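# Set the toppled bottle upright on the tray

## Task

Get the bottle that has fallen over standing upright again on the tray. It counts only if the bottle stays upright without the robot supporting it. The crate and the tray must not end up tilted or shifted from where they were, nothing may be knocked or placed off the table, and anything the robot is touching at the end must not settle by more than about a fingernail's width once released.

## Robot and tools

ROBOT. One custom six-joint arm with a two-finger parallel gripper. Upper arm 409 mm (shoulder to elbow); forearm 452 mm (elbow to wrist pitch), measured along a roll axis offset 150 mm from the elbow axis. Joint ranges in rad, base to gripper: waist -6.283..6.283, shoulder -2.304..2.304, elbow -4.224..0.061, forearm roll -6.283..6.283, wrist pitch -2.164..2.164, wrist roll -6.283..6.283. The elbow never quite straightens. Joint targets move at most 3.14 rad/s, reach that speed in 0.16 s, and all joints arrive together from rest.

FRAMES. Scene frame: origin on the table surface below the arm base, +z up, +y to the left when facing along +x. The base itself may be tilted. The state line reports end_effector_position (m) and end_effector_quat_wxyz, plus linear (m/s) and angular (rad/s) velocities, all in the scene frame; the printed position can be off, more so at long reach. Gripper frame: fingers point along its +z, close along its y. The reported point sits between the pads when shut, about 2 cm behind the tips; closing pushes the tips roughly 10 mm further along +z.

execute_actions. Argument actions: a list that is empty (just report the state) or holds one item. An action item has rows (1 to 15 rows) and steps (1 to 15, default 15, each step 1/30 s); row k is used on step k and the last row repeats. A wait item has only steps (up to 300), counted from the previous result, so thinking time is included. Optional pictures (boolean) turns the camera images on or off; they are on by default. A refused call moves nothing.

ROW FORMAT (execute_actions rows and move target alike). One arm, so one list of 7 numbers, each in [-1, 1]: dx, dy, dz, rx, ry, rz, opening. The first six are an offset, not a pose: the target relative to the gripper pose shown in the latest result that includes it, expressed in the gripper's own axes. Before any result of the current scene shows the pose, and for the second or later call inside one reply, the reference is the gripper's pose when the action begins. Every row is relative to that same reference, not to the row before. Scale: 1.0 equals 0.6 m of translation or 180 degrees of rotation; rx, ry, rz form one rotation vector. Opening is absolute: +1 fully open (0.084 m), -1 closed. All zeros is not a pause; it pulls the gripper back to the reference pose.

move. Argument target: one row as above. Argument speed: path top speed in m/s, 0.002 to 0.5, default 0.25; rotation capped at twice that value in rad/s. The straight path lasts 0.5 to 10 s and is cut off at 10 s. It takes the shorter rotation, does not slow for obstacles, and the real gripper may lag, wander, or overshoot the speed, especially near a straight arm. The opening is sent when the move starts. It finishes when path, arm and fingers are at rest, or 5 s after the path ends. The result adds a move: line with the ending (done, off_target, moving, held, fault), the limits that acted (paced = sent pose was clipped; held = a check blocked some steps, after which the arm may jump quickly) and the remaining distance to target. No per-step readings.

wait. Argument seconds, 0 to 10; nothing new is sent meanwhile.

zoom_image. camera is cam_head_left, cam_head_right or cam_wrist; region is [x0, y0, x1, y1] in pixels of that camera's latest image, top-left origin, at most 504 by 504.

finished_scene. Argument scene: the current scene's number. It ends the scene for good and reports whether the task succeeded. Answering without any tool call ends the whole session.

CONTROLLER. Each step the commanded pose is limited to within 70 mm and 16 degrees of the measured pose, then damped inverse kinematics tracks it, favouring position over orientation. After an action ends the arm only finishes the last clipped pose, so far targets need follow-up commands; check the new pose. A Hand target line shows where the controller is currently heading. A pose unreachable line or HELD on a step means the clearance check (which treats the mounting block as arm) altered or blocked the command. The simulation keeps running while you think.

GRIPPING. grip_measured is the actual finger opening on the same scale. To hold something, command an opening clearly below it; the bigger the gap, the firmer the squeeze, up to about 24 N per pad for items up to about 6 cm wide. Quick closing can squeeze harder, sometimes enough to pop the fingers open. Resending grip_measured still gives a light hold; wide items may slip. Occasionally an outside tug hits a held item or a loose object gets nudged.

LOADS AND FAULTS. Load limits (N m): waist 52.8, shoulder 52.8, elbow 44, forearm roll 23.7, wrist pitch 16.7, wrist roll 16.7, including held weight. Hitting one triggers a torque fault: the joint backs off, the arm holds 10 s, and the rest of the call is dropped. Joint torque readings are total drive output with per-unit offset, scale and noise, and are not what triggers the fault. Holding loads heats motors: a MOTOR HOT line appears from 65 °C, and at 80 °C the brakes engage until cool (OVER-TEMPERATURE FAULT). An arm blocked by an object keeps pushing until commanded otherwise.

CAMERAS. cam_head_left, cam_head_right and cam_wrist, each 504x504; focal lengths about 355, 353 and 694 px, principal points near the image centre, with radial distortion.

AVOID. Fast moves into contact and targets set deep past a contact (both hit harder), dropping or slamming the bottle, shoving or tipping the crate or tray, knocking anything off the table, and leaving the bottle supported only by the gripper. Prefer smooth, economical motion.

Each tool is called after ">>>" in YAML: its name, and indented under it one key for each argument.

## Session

>>> execute_actions:
  actions: []

Scene clock: 0.00 s of 5100.00 s.
end_effector_position=(+0.5446, -0.3836, +0.2641) grip_measured=+1.00 end_effector_quat_wxyz=(+0.019, -0.329, +0.944, -0.013) end_effector_velocity=(+0.000, +0.000, -0.000) end_effector_angular_velocity=(+0.001, -0.000, -0.001)
Joint positions: [-0.767 -0.612 -1.219 -0.13  -0.466  2.003  0.084]
Joint velocities: [ 0.    -0.    -0.     0.002 -0.    -0.    -0.   ]
Joint torques (N m, as the arm reports them, + toward a larger angle): no reading
Hand target: +0.545, -0.384, +0.264; +0.019, -0.329, +0.944, -0.013

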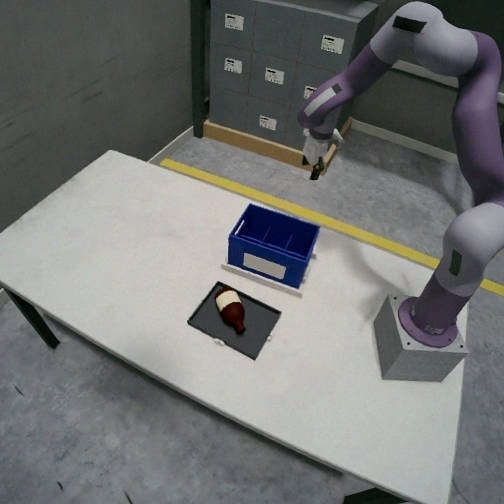

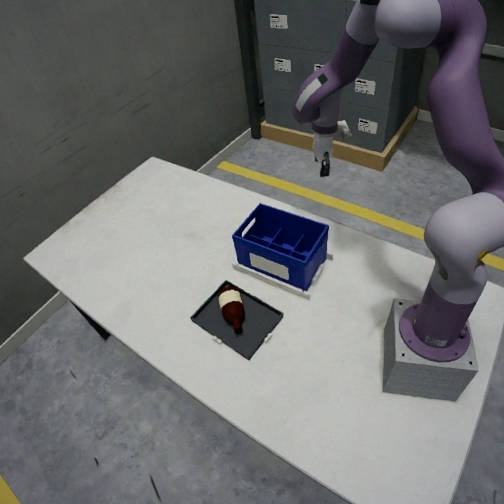

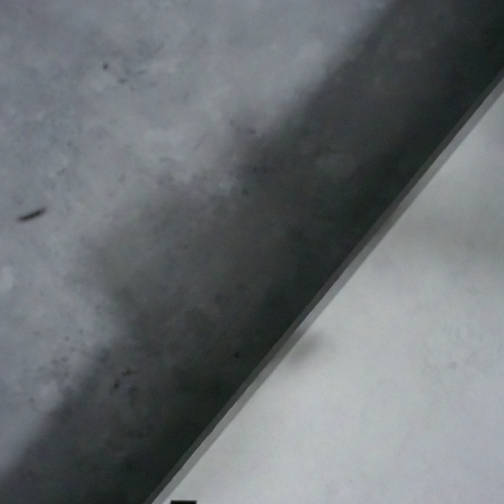

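>>> move:
  target: [-0.578,0.635,-0.09,0,0,0.46,1]
  speed: 0.4

Scene clock: 11.07 s of 5100.00 s.
end_effector_position=(+0.5748, +0.1304, +0.3122) grip_measured=+1.00 end_effector_quat_wxyz=(+0.022, +0.378, +0.926, +0.002) end_effector_velocity=(+0.000, +0.002, +0.001) end_effector_angular_velocity=(-0.005, -0.003, -0.003)
Joint positions: [ 0.129 -0.549 -1.09  -0.306 -0.518  4.496  0.084]
Joint velocities: [ 0.006 -0.001 -0.002 -0.011 -0.002  0.018  0.   ]
Joint torques (N m, as the arm reports them, + toward a larger angle): [  3.12  30.02 -14.34  -0.26  -0.06   0.24]
Hand target: +0.575, +0.131, +0.312; +0.022, +0.378, +0.926, +0.002
Off the commanded pose: 0.003 m, 0 deg.
After step 90, 5.63 s passed at rest.
move: done

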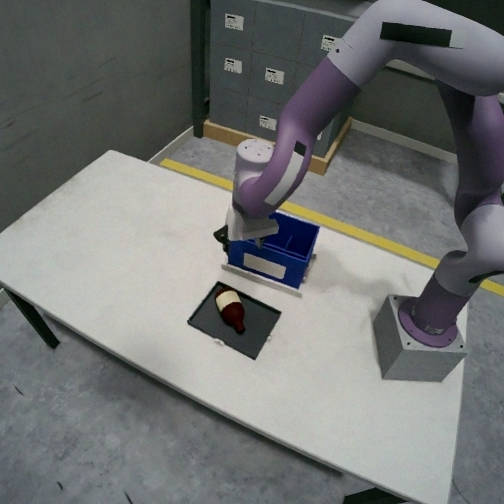

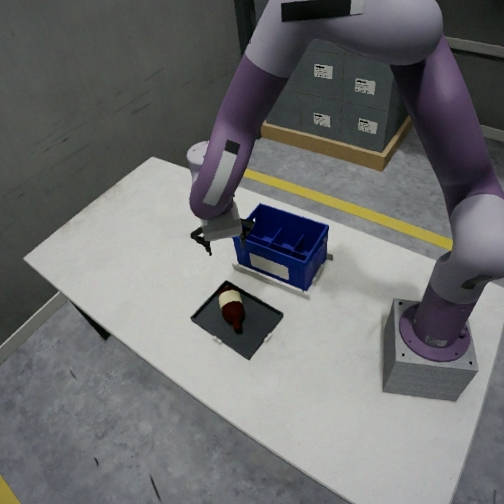

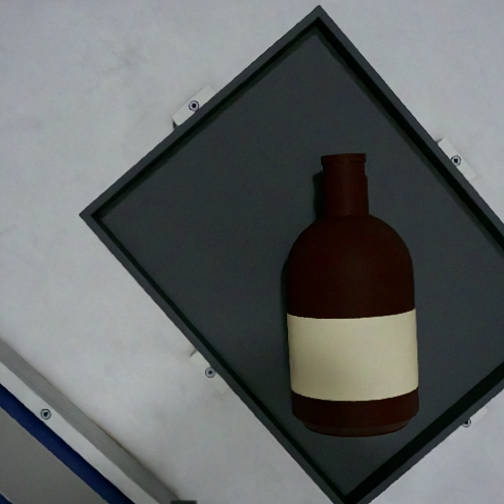

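>>> move:
  target: [0.164,0.034,0.32,0.0064,0.0124,-0.011,1]
  speed: 0.3

>>> move:
  target: [0,0,0,0,-0.167,0,0.4]
  speed: 0.3

Scene clock: 23.20 s of 5100.00 s.
end_effector_position=(+0.5265, +0.2103, +0.1174) grip_measured=+1.00 end_effector_quat_wxyz=(+0.000, +0.362, +0.932, -0.001) end_effector_velocity=(-0.002, +0.000, -0.003) end_effector_angular_velocity=(-0.002, +0.002, -0.000)
Joint positions: [ 0.235 -0.925 -1.135 -0.529 -0.25   4.823  0.084]
Joint velocities: [ 0.002 -0.006 -0.    -0.011  0.002  0.014  0.   ]
Joint torques (N m, as the arm reports them, + toward a larger angle): [ -2.4   35.23 -10.1    0.99  -0.16   0.32]
Hand target: +0.526, +0.210, +0.117; +0.000, +0.362, +0.932, -0.001
Off the commanded pose: 0.001 m, 0 deg.
After step 90, 7.87 s passed at rest.
move: done

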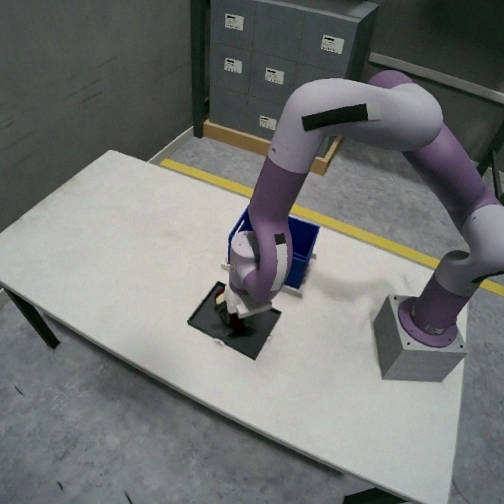

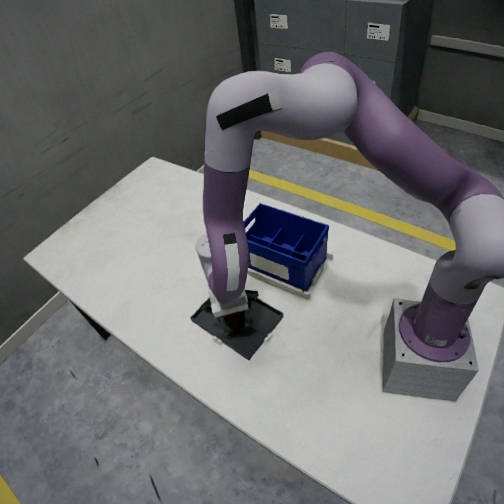

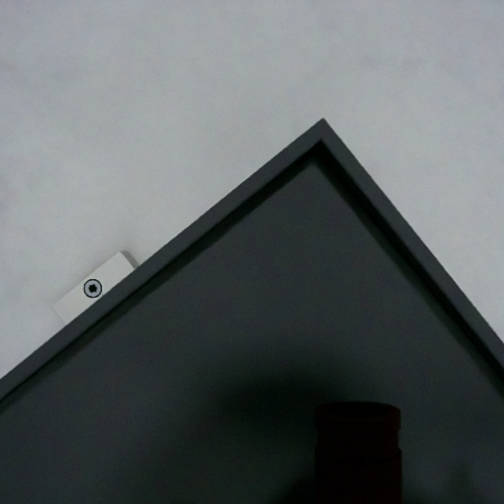

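Scene clock: 24.67 s of 5100.00 s.
end_effector_position=(+0.5262, +0.2097, +0.1172) grip_measured=+0.39 end_effector_quat_wxyz=(+0.241, +0.349, +0.901, -0.095) end_effector_velocity=(-0.002, +0.000, -0.001) end_effector_angular_velocity=(-0.001, -0.005, +0.004)
Joint positions: [ 0.438 -0.984 -1.071 -1.576 -0.632  6.042  0.061]
Joint velocities: [ 0.003 -0.002  0.004 -0.014 -0.003  0.015  0.   ]
Joint torques (N m, as the arm reports them, + toward a larger angle): [ 0.88 33.6  -8.   -0.43 -0.71  0.  ]
Hand target: +0.526, +0.210, +0.117; +0.241, +0.349, +0.901, -0.095
Off the commanded pose: 0.001 m, 0 deg.
move: done

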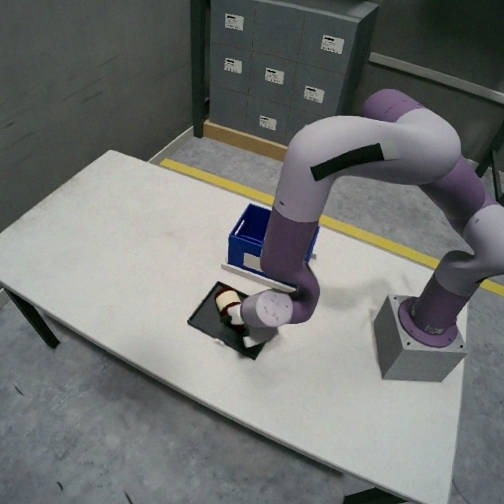

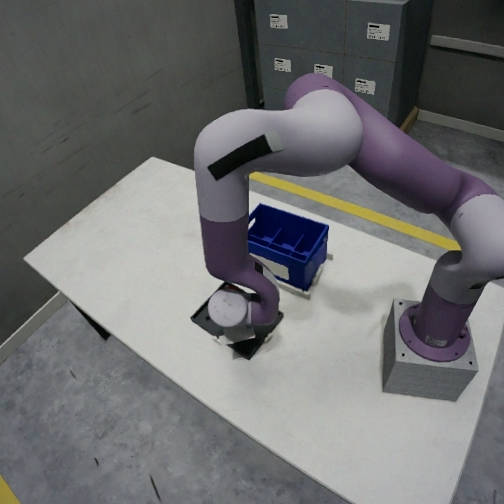

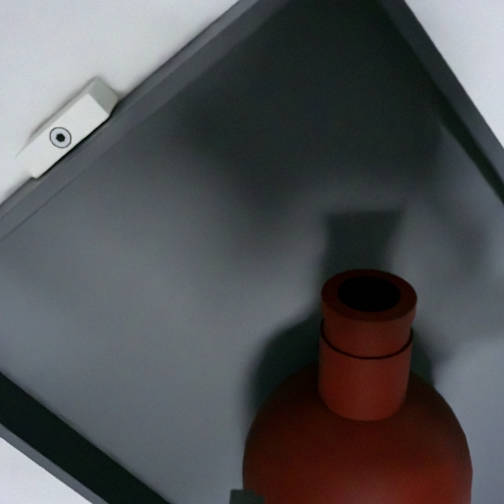

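>>> move:
  target: [0.058,0,0.1,0,0,0,0.2]
  speed: 0.07

>>> move:
  target: [0,0,0,0,0,0,-0.75]

Scene clock: 31.13 s of 5100.00 s.
end_effector_position=(+0.5261, +0.2095, +0.0481) grip_measured=+0.19 end_effector_quat_wxyz=(+0.241, +0.349, +0.900, -0.095) end_effector_velocity=(+0.001, +0.000, -0.001) end_effector_angular_velocity=(+0.000, -0.002, +0.000)
Joint positions: [ 0.422 -1.14  -1.152 -1.693 -0.636  6.168  0.052]
Joint velocities: [-0.001 -0.002 -0.002 -0.003 -0.001  0.002  0.   ]
Joint torques (N m, as the arm reports them, + toward a larger angle): [ 0.48 36.84 -6.91  0.23 -0.78  0.3 ]
Hand target: +0.526, +0.209, +0.048; +0.241, +0.349, +0.900, -0.095
Off the commanded pose: 0.000 m, 0 deg.
After step 90, 2.13 s passed at rest.
move: done

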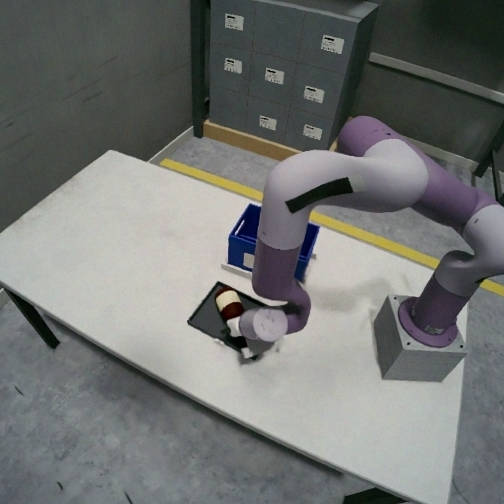

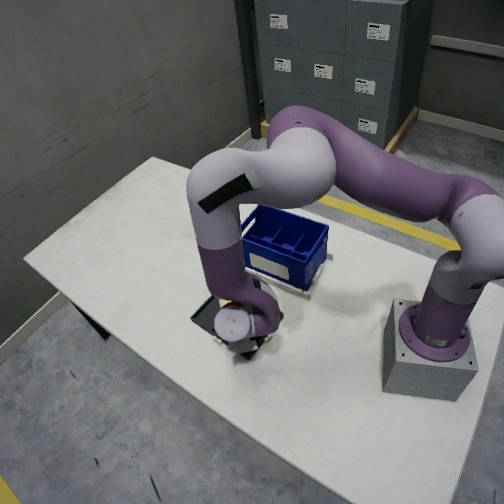

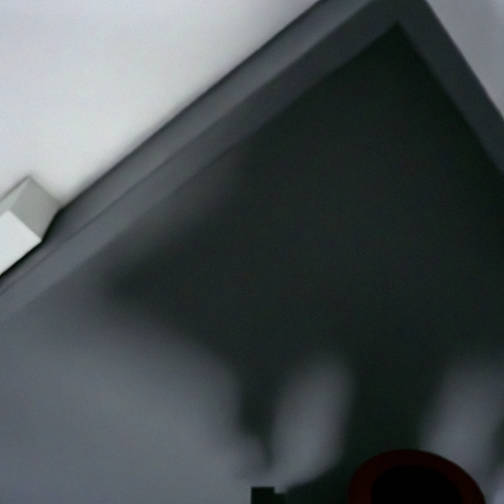

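Scene clock: 31.63 s of 5100.00 s.
end_effector_position=(+0.5261, +0.2095, +0.0481) grip_measured=-0.42 end_effector_quat_wxyz=(+0.241, +0.349, +0.900, -0.095) end_effector_velocity=(+0.001, +0.000, +0.001) end_effector_angular_velocity=(+0.001, -0.001, -0.002)
Joint positions: [ 0.423 -1.14  -1.152 -1.693 -0.636  6.168  0.026]
Joint velocities: [-0.     0.001 -0.     0.001  0.     0.     0.   ]
Joint torques (N m, as the arm reports them, + toward a larger angle): [-1.11 36.97 -8.31 -0.99 -0.86  0.09]
Hand target: +0.526, +0.209, +0.048; +0.241, +0.349, +0.900, -0.095
Off the commanded pose: 0.000 m, 0 deg.
move: done

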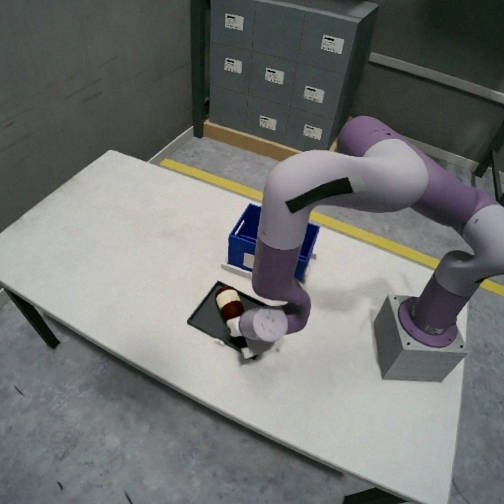

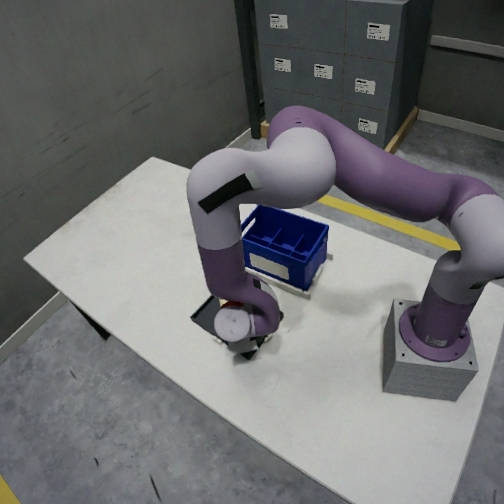

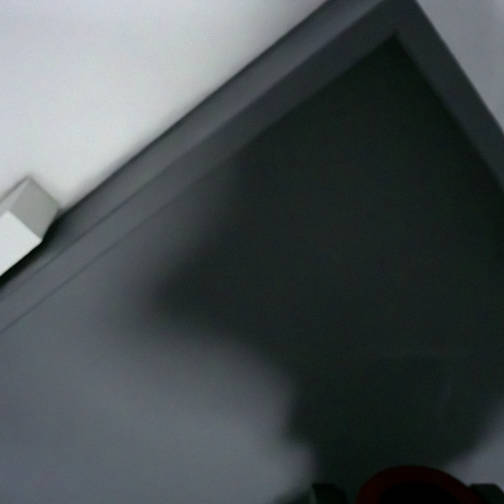

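>>> move:
  target: [-0.104,0,-0.18,0,0.25,0,-0.85]
  speed: 0.12

>>> move:
  target: [-0.02,0,-0.035,0,0.25,0,-0.85]
  speed: 0.12

>>> zoom_image:
  camera: "cam_head_right"
  region: [150,170,350,370]

Scene clock: 46.83 s of 5100.00 s.
end_effector_position=(+0.5268, +0.2106, +0.1729) grip_measured=-0.42 end_effector_quat_wxyz=(-0.121, +0.359, +0.924, +0.045) end_effector_velocity=(-0.001, -0.000, -0.001) end_effector_angular_velocity=(+0.004, +0.006, +0.001)
Joint positions: [ 0.149 -0.853 -1.18   0.235 -0.457  4.011  0.026]
Joint velocities: [-0.002 -0.002 -0.001  0.011 -0.004 -0.013 -0.   ]
Joint torques (N m, as the arm reports them, + toward a larger angle): [  3.21  34.84 -12.39   0.8   -0.16   0.55]
Hand target: +0.527, +0.211, +0.173; -0.121, +0.359, +0.924, +0.046
Off the commanded pose: 0.001 m, 0 deg.
After step 90, 8.53 s passed at rest.
move: done

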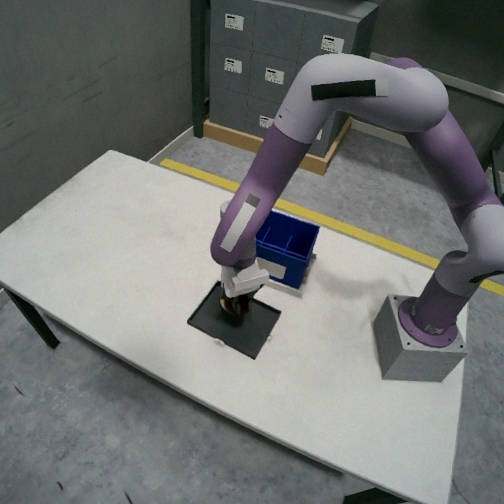

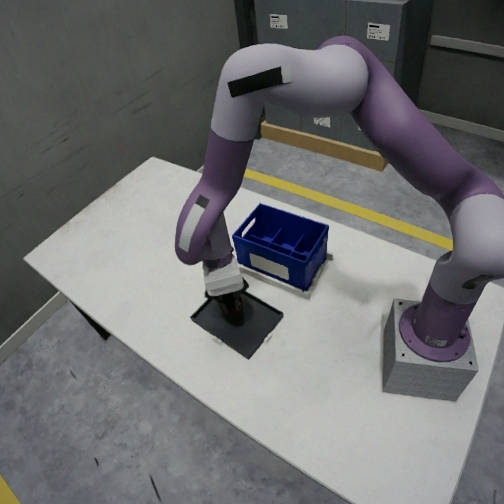

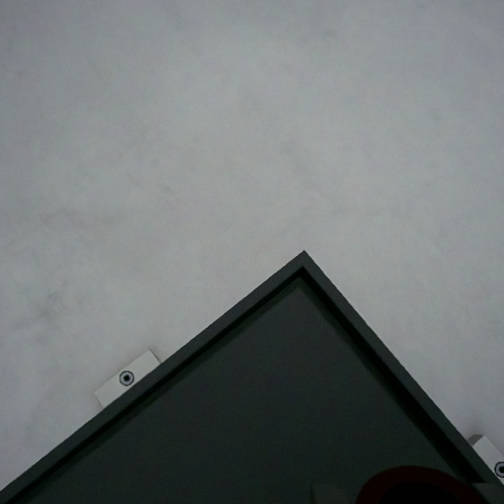

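Scene clock: 50.43 s of 5100.00 s.
end_effector_position=(+0.5395, +0.1997, +0.1901) grip_measured=-0.42 end_effector_quat_wxyz=(-0.465, +0.315, +0.808, +0.178) end_effector_velocity=(-0.000, -0.000, -0.001) end_effector_angular_velocity=(+0.003, +0.005, +0.000)
Joint positions: [-0.078 -1.152 -1.564  0.663 -1.242  3.527  0.026]
Joint velocities: [-0.001 -0.004 -0.004  0.001 -0.005 -0.     0.   ]
Joint torques (N m, as the arm reports them, + toward a larger angle): [  2.34  42.56 -12.3    1.94  -1.44   0.27]
Hand target: +0.539, +0.200, +0.190; -0.466, +0.315, +0.808, +0.178
Off the commanded pose: 0.001 m, 0 deg.
move: done

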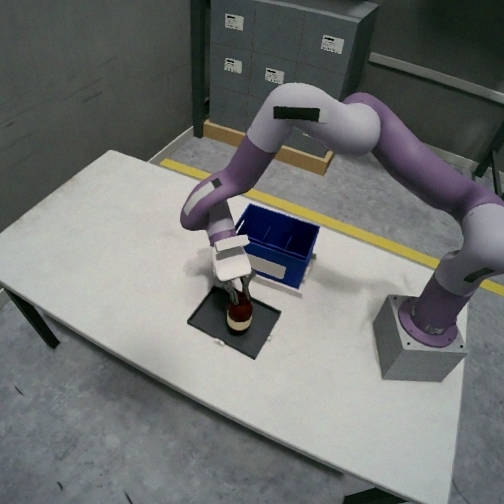

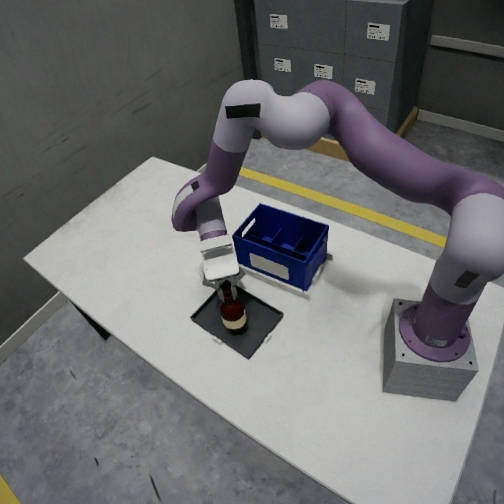

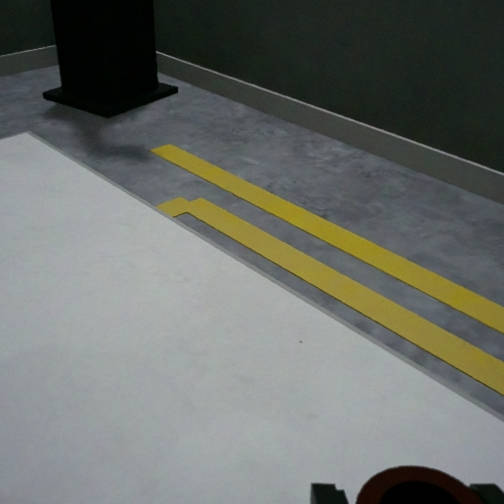

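Region (150, 170, 350, 370) of cam_head_right's 504x504 image, scaled by 2.520, with more detail than that image has.

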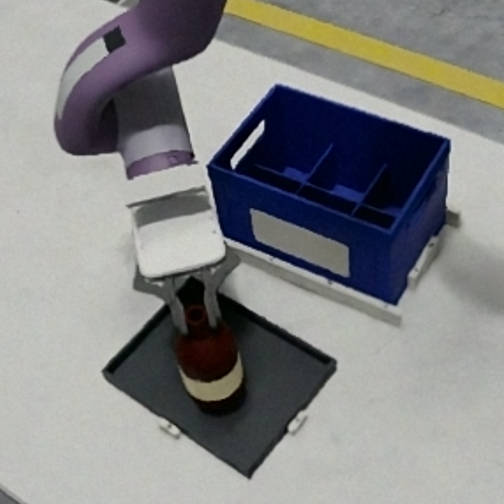

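>>> move:
  target: [-0.046,0,0.0266,0,0,0,-0.85]
  speed: 0.03

>>> move:
  target: [-0.009,0,0.005,0,0,0,-0.85]
  speed: 0.01

Scene clock: 56.90 s of 5100.00 s.
end_effector_position=(+0.5395, +0.1996, +0.1584) grip_measured=-0.42 end_effector_quat_wxyz=(-0.465, +0.315, +0.808, +0.178) end_effector_velocity=(+0.001, -0.000, -0.000) end_effector_angular_velocity=(+0.001, -0.003, -0.000)
Joint positions: [-0.084 -1.215 -1.603  0.663 -1.224  3.51   0.026]
Joint velocities: [-0.    -0.001 -0.004  0.    -0.    -0.001 -0.   ]
Joint torques (N m, as the arm reports them, + toward a larger angle): [  1.22  44.55 -12.15   0.78  -1.45   0.29]
Hand target: +0.539, +0.200, +0.158; -0.465, +0.315, +0.808, +0.178
Off the commanded pose: 0.000 m, 0 deg.
After step 90, 2.10 s passed at rest.
move: done

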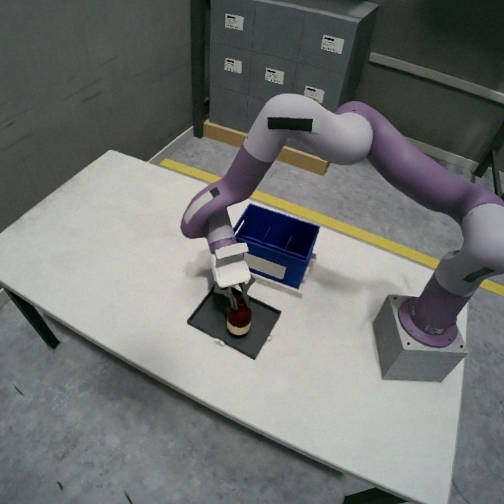

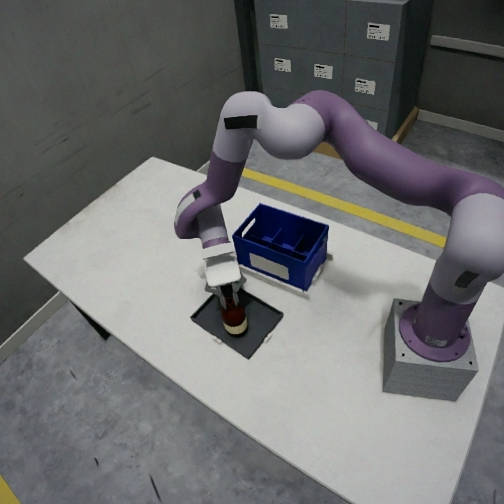

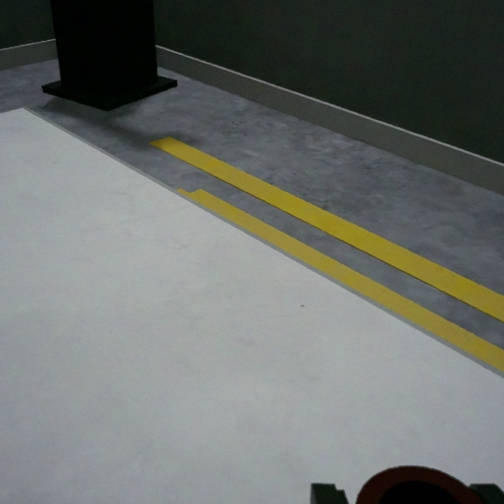

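Scene clock: 57.73 s of 5100.00 s.
end_effector_position=(+0.5396, +0.1995, +0.1522) grip_measured=-0.42 end_effector_quat_wxyz=(-0.465, +0.315, +0.808, +0.178) end_effector_velocity=(+0.001, -0.000, -0.000) end_effector_angular_velocity=(+0.001, -0.001, -0.001)
Joint positions: [-0.085 -1.227 -1.611  0.663 -1.221  3.507  0.026]
Joint velocities: [-0.001 -0.001 -0.002  0.    -0.    -0.001 -0.   ]
Joint torques (N m, as the arm reports them, + toward a larger angle): [ -2.13  42.08 -12.31   1.29  -1.58   0.05]
Hand target: +0.540, +0.200, +0.152; -0.465, +0.315, +0.808, +0.178
Off the commanded pose: 0.000 m, 0 deg.
move: done

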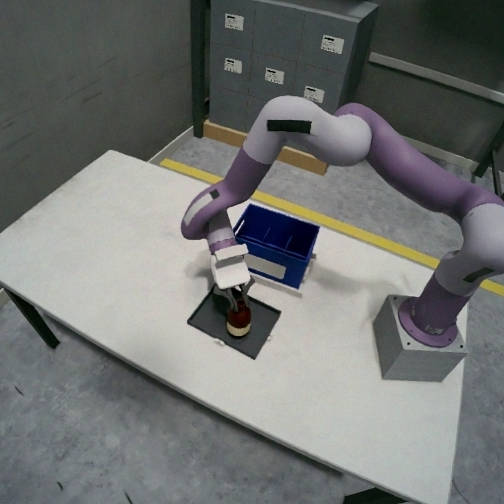

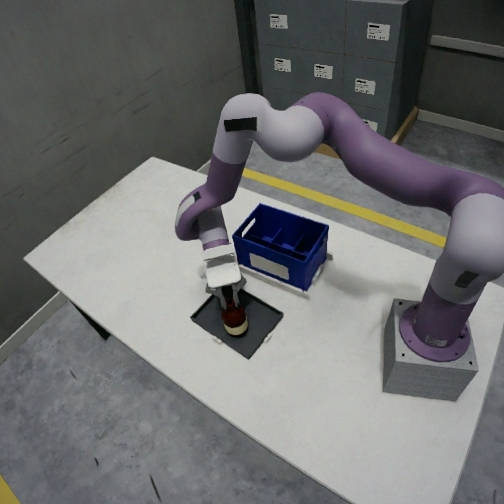

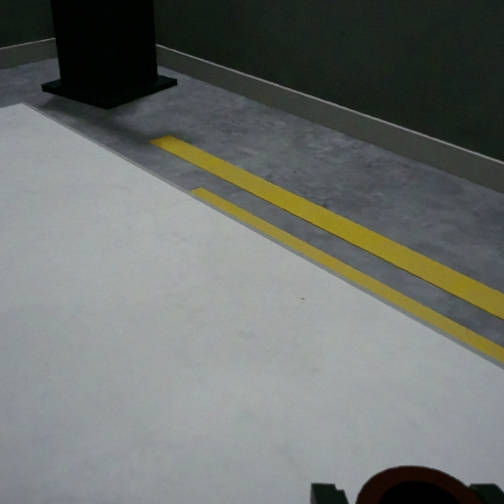

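>>> move:
  target: [-0.008,0,0.0046,0,0,0,-0.85]
  speed: 0.01

Scene clock: 62.07 s of 5100.00 s.
end_effector_position=(+0.5396, +0.1995, +0.1468) grip_measured=-0.42 end_effector_quat_wxyz=(-0.465, +0.315, +0.808, +0.178) end_effector_velocity=(+0.001, -0.000, +0.000) end_effector_angular_velocity=(+0.000, -0.002, +0.002)
Joint positions: [-0.086 -1.238 -1.619  0.663 -1.218  3.504  0.026]
Joint velocities: [-0.    -0.001 -0.002 -0.001 -0.001 -0.001  0.   ]
Joint torques (N m, as the arm reports them, + toward a larger angle): [  2.66  43.34 -11.97   0.61  -1.28   0.18]
Hand target: +0.540, +0.199, +0.147; -0.465, +0.315, +0.808, +0.178
Off the commanded pose: 0.000 m, 0 deg.
After step 90, 0.57 s passed at rest.
move: done

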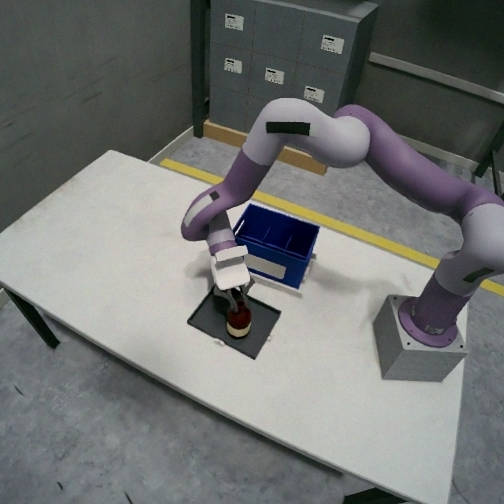

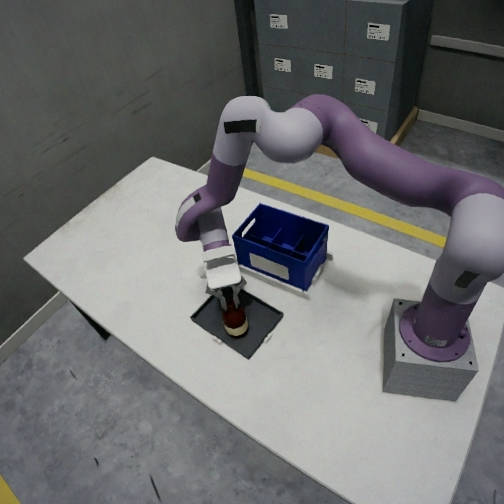

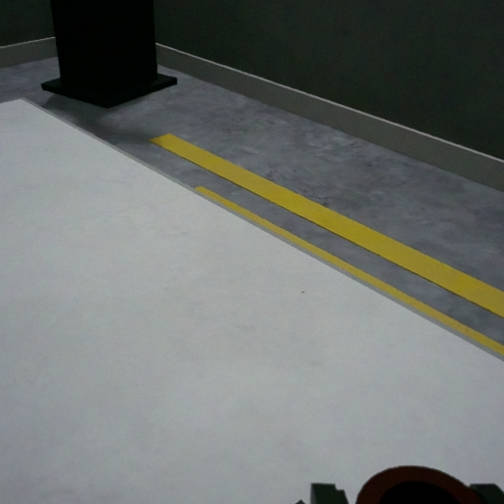

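>>> move:
  target: [-0.006,0,0.0035,0,0,0,-0.85]
  speed: 0.01

Scene clock: 69.73 s of 5100.00 s.
end_effector_position=(+0.5397, +0.1996, +0.1442) grip_measured=-0.42 end_effector_quat_wxyz=(-0.467, +0.314, +0.807, +0.179) end_effector_velocity=(+0.001, +0.000, -0.000) end_effector_angular_velocity=(-0.001, -0.003, +0.001)
Joint positions: [-0.087 -1.246 -1.625  0.664 -1.221  3.502  0.026]
Joint velocities: [ 0.001 -0.    -0.001 -0.001  0.002 -0.001  0.   ]
Joint torques (N m, as the arm reports them, + toward a larger angle): [  0.87  31.02 -10.42  -0.61   2.4    0.28]
Hand target: +0.540, +0.199, +0.143; -0.465, +0.315, +0.808, +0.178
Off the commanded pose: 0.002 m, 0 deg.
After step 90, 3.97 s passed at rest.
move: done

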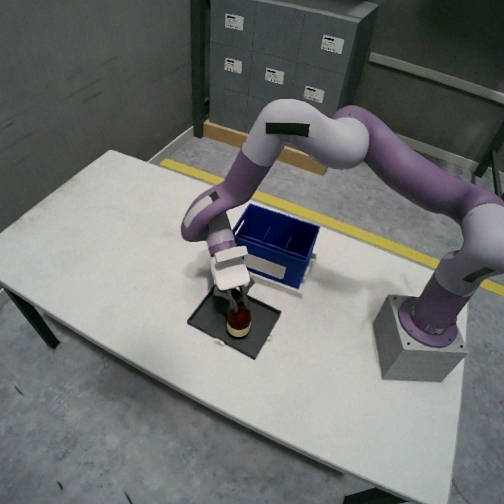

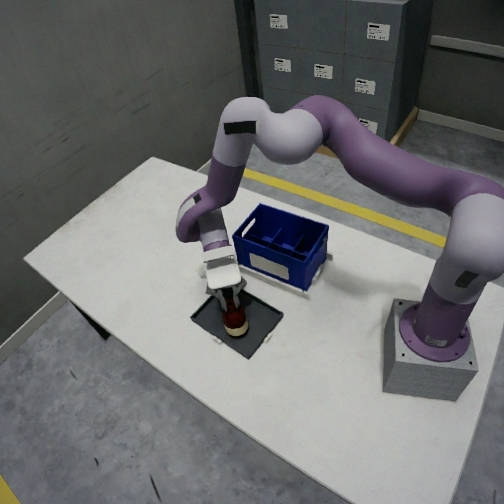

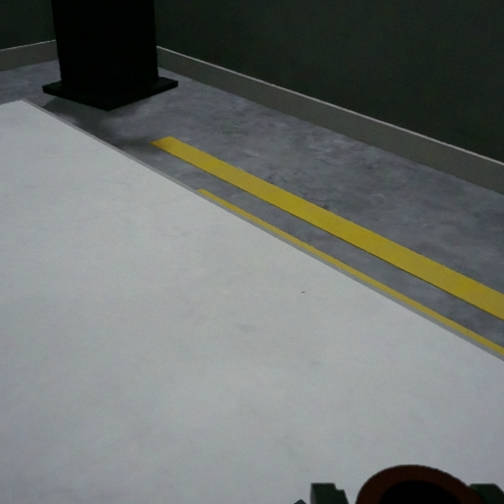

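>>> move:
  target: [0.002,0,-0.001,0,0,0,-0.85]
  speed: 0.01

>>> move:
  target: [0,0,0,0,0,0,0.4]

>>> move:
  target: [0.1,0,-0.08,0,0,0,0.4]
  speed: 0.15

Scene clock: 78.87 s of 5100.00 s.
end_effector_position=(+0.5392, +0.1996, +0.1446) grip_measured=-0.42 end_effector_quat_wxyz=(-0.467, +0.314, +0.807, +0.178) end_effector_velocity=(+0.000, +0.000, +0.000) end_effector_angular_velocity=(+0.000, -0.001, -0.001)
Joint positions: [-0.086 -1.244 -1.622  0.663 -1.219  3.503  0.026]
Joint velocities: [ 0.     0.001 -0.     0.001  0.     0.    -0.   ]
Joint torques (N m, as the arm reports them, + toward a larger angle): [ 0.54 39.17 -8.87 -1.07  0.39  0.48]
Hand target: +0.540, +0.200, +0.146; -0.467, +0.314, +0.807, +0.179
Off the commanded pose: 0.001 m, 0 deg.
After step 90, 5.43 s passed at rest.
move: done

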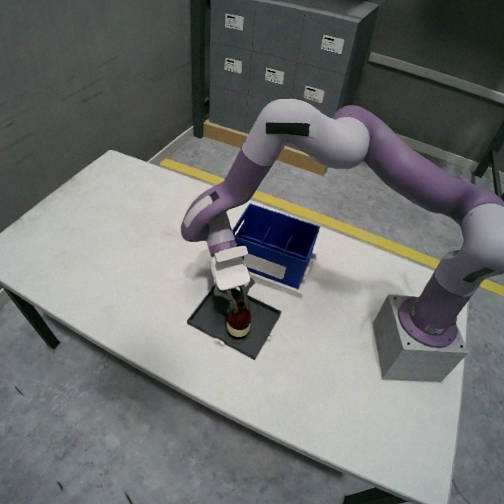

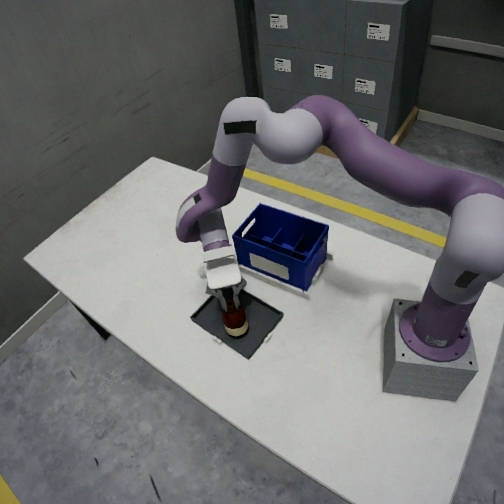

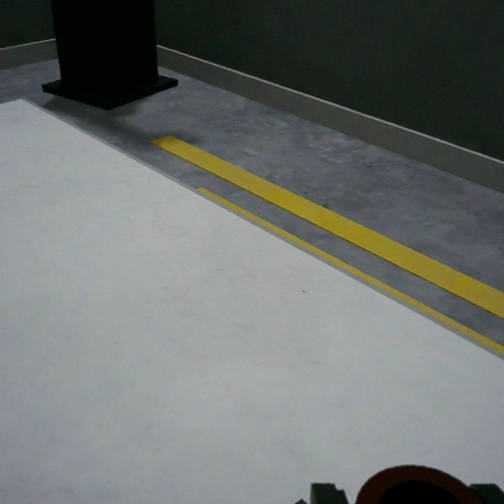

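Scene clock: 79.37 s of 5100.00 s.
end_effector_position=(+0.5392, +0.1995, +0.1445) grip_measured=+0.39 end_effector_quat_wxyz=(-0.466, +0.314, +0.807, +0.178) end_effector_velocity=(+0.001, +0.000, +0.001) end_effector_angular_velocity=(+0.002, +0.000, +0.000)
Joint positions: [-0.086 -1.244 -1.622  0.663 -1.219  3.503  0.061]
Joint velocities: [ 0.     0.001 -0.002  0.001 -0.004 -0.    -0.   ]
Joint torques (N m, as the arm reports them, + toward a larger angle): [  3.01  43.84 -12.54   0.59  -1.12   0.23]
Hand target: +0.539, +0.200, +0.145; -0.467, +0.314, +0.807, +0.178
Off the commanded pose: 0.000 m, 0 deg.
move: done

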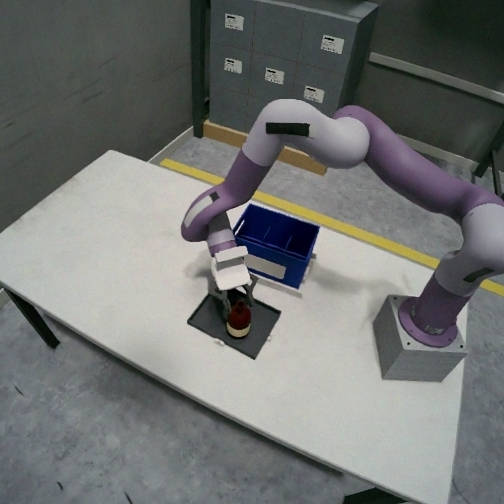

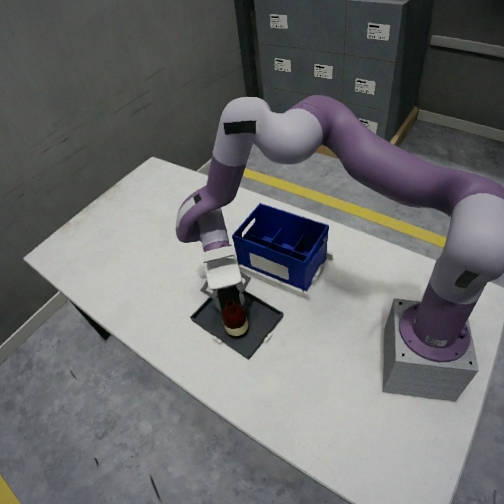

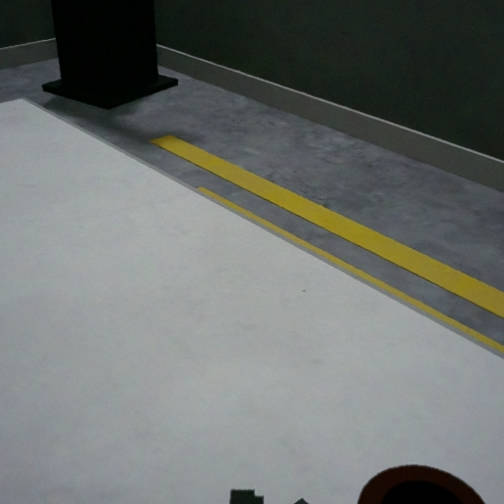

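Scene clock: 80.30 s of 5100.00 s.
end_effector_position=(+0.5476, +0.1920, +0.2201) grip_measured=+0.39 end_effector_quat_wxyz=(-0.467, +0.314, +0.807, +0.178) end_effector_velocity=(+0.001, -0.000, +0.003) end_effector_angular_velocity=(+0.001, -0.001, -0.001)
Joint positions: [-0.085 -1.107 -1.561  0.649 -1.279  3.552  0.061]
Joint velocities: [-0.     0.005  0.001  0.    -0.003  0.001 -0.   ]
Joint torques (N m, as the arm reports them, + toward a larger angle): [  3.89  41.47 -12.24   1.89  -1.15   0.11]
Hand target: +0.548, +0.192, +0.220; -0.466, +0.314, +0.807, +0.178
Off the commanded pose: 0.000 m, 0 deg.
move: done

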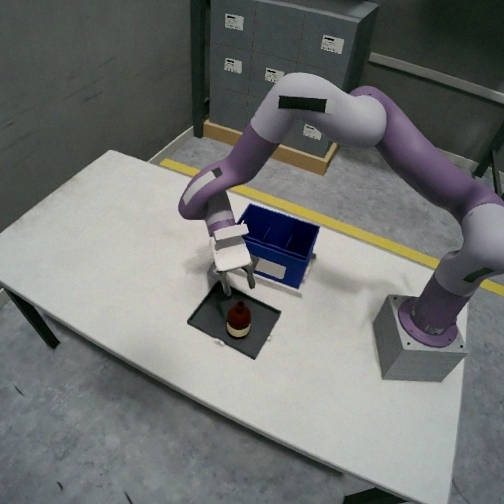

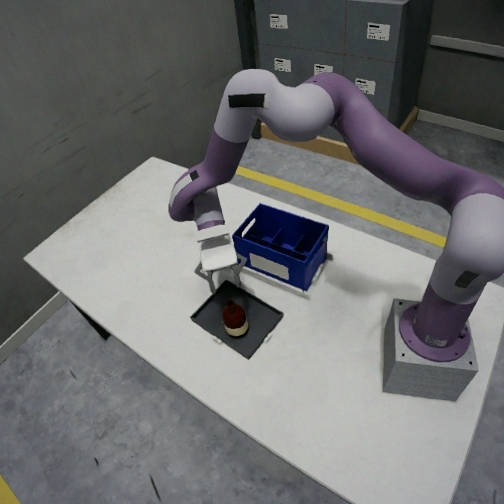

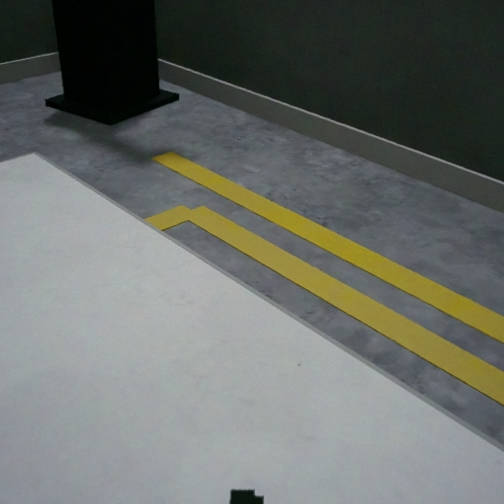

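>>> finished_scene:
  scene: 2

The scene is finished: the task was done.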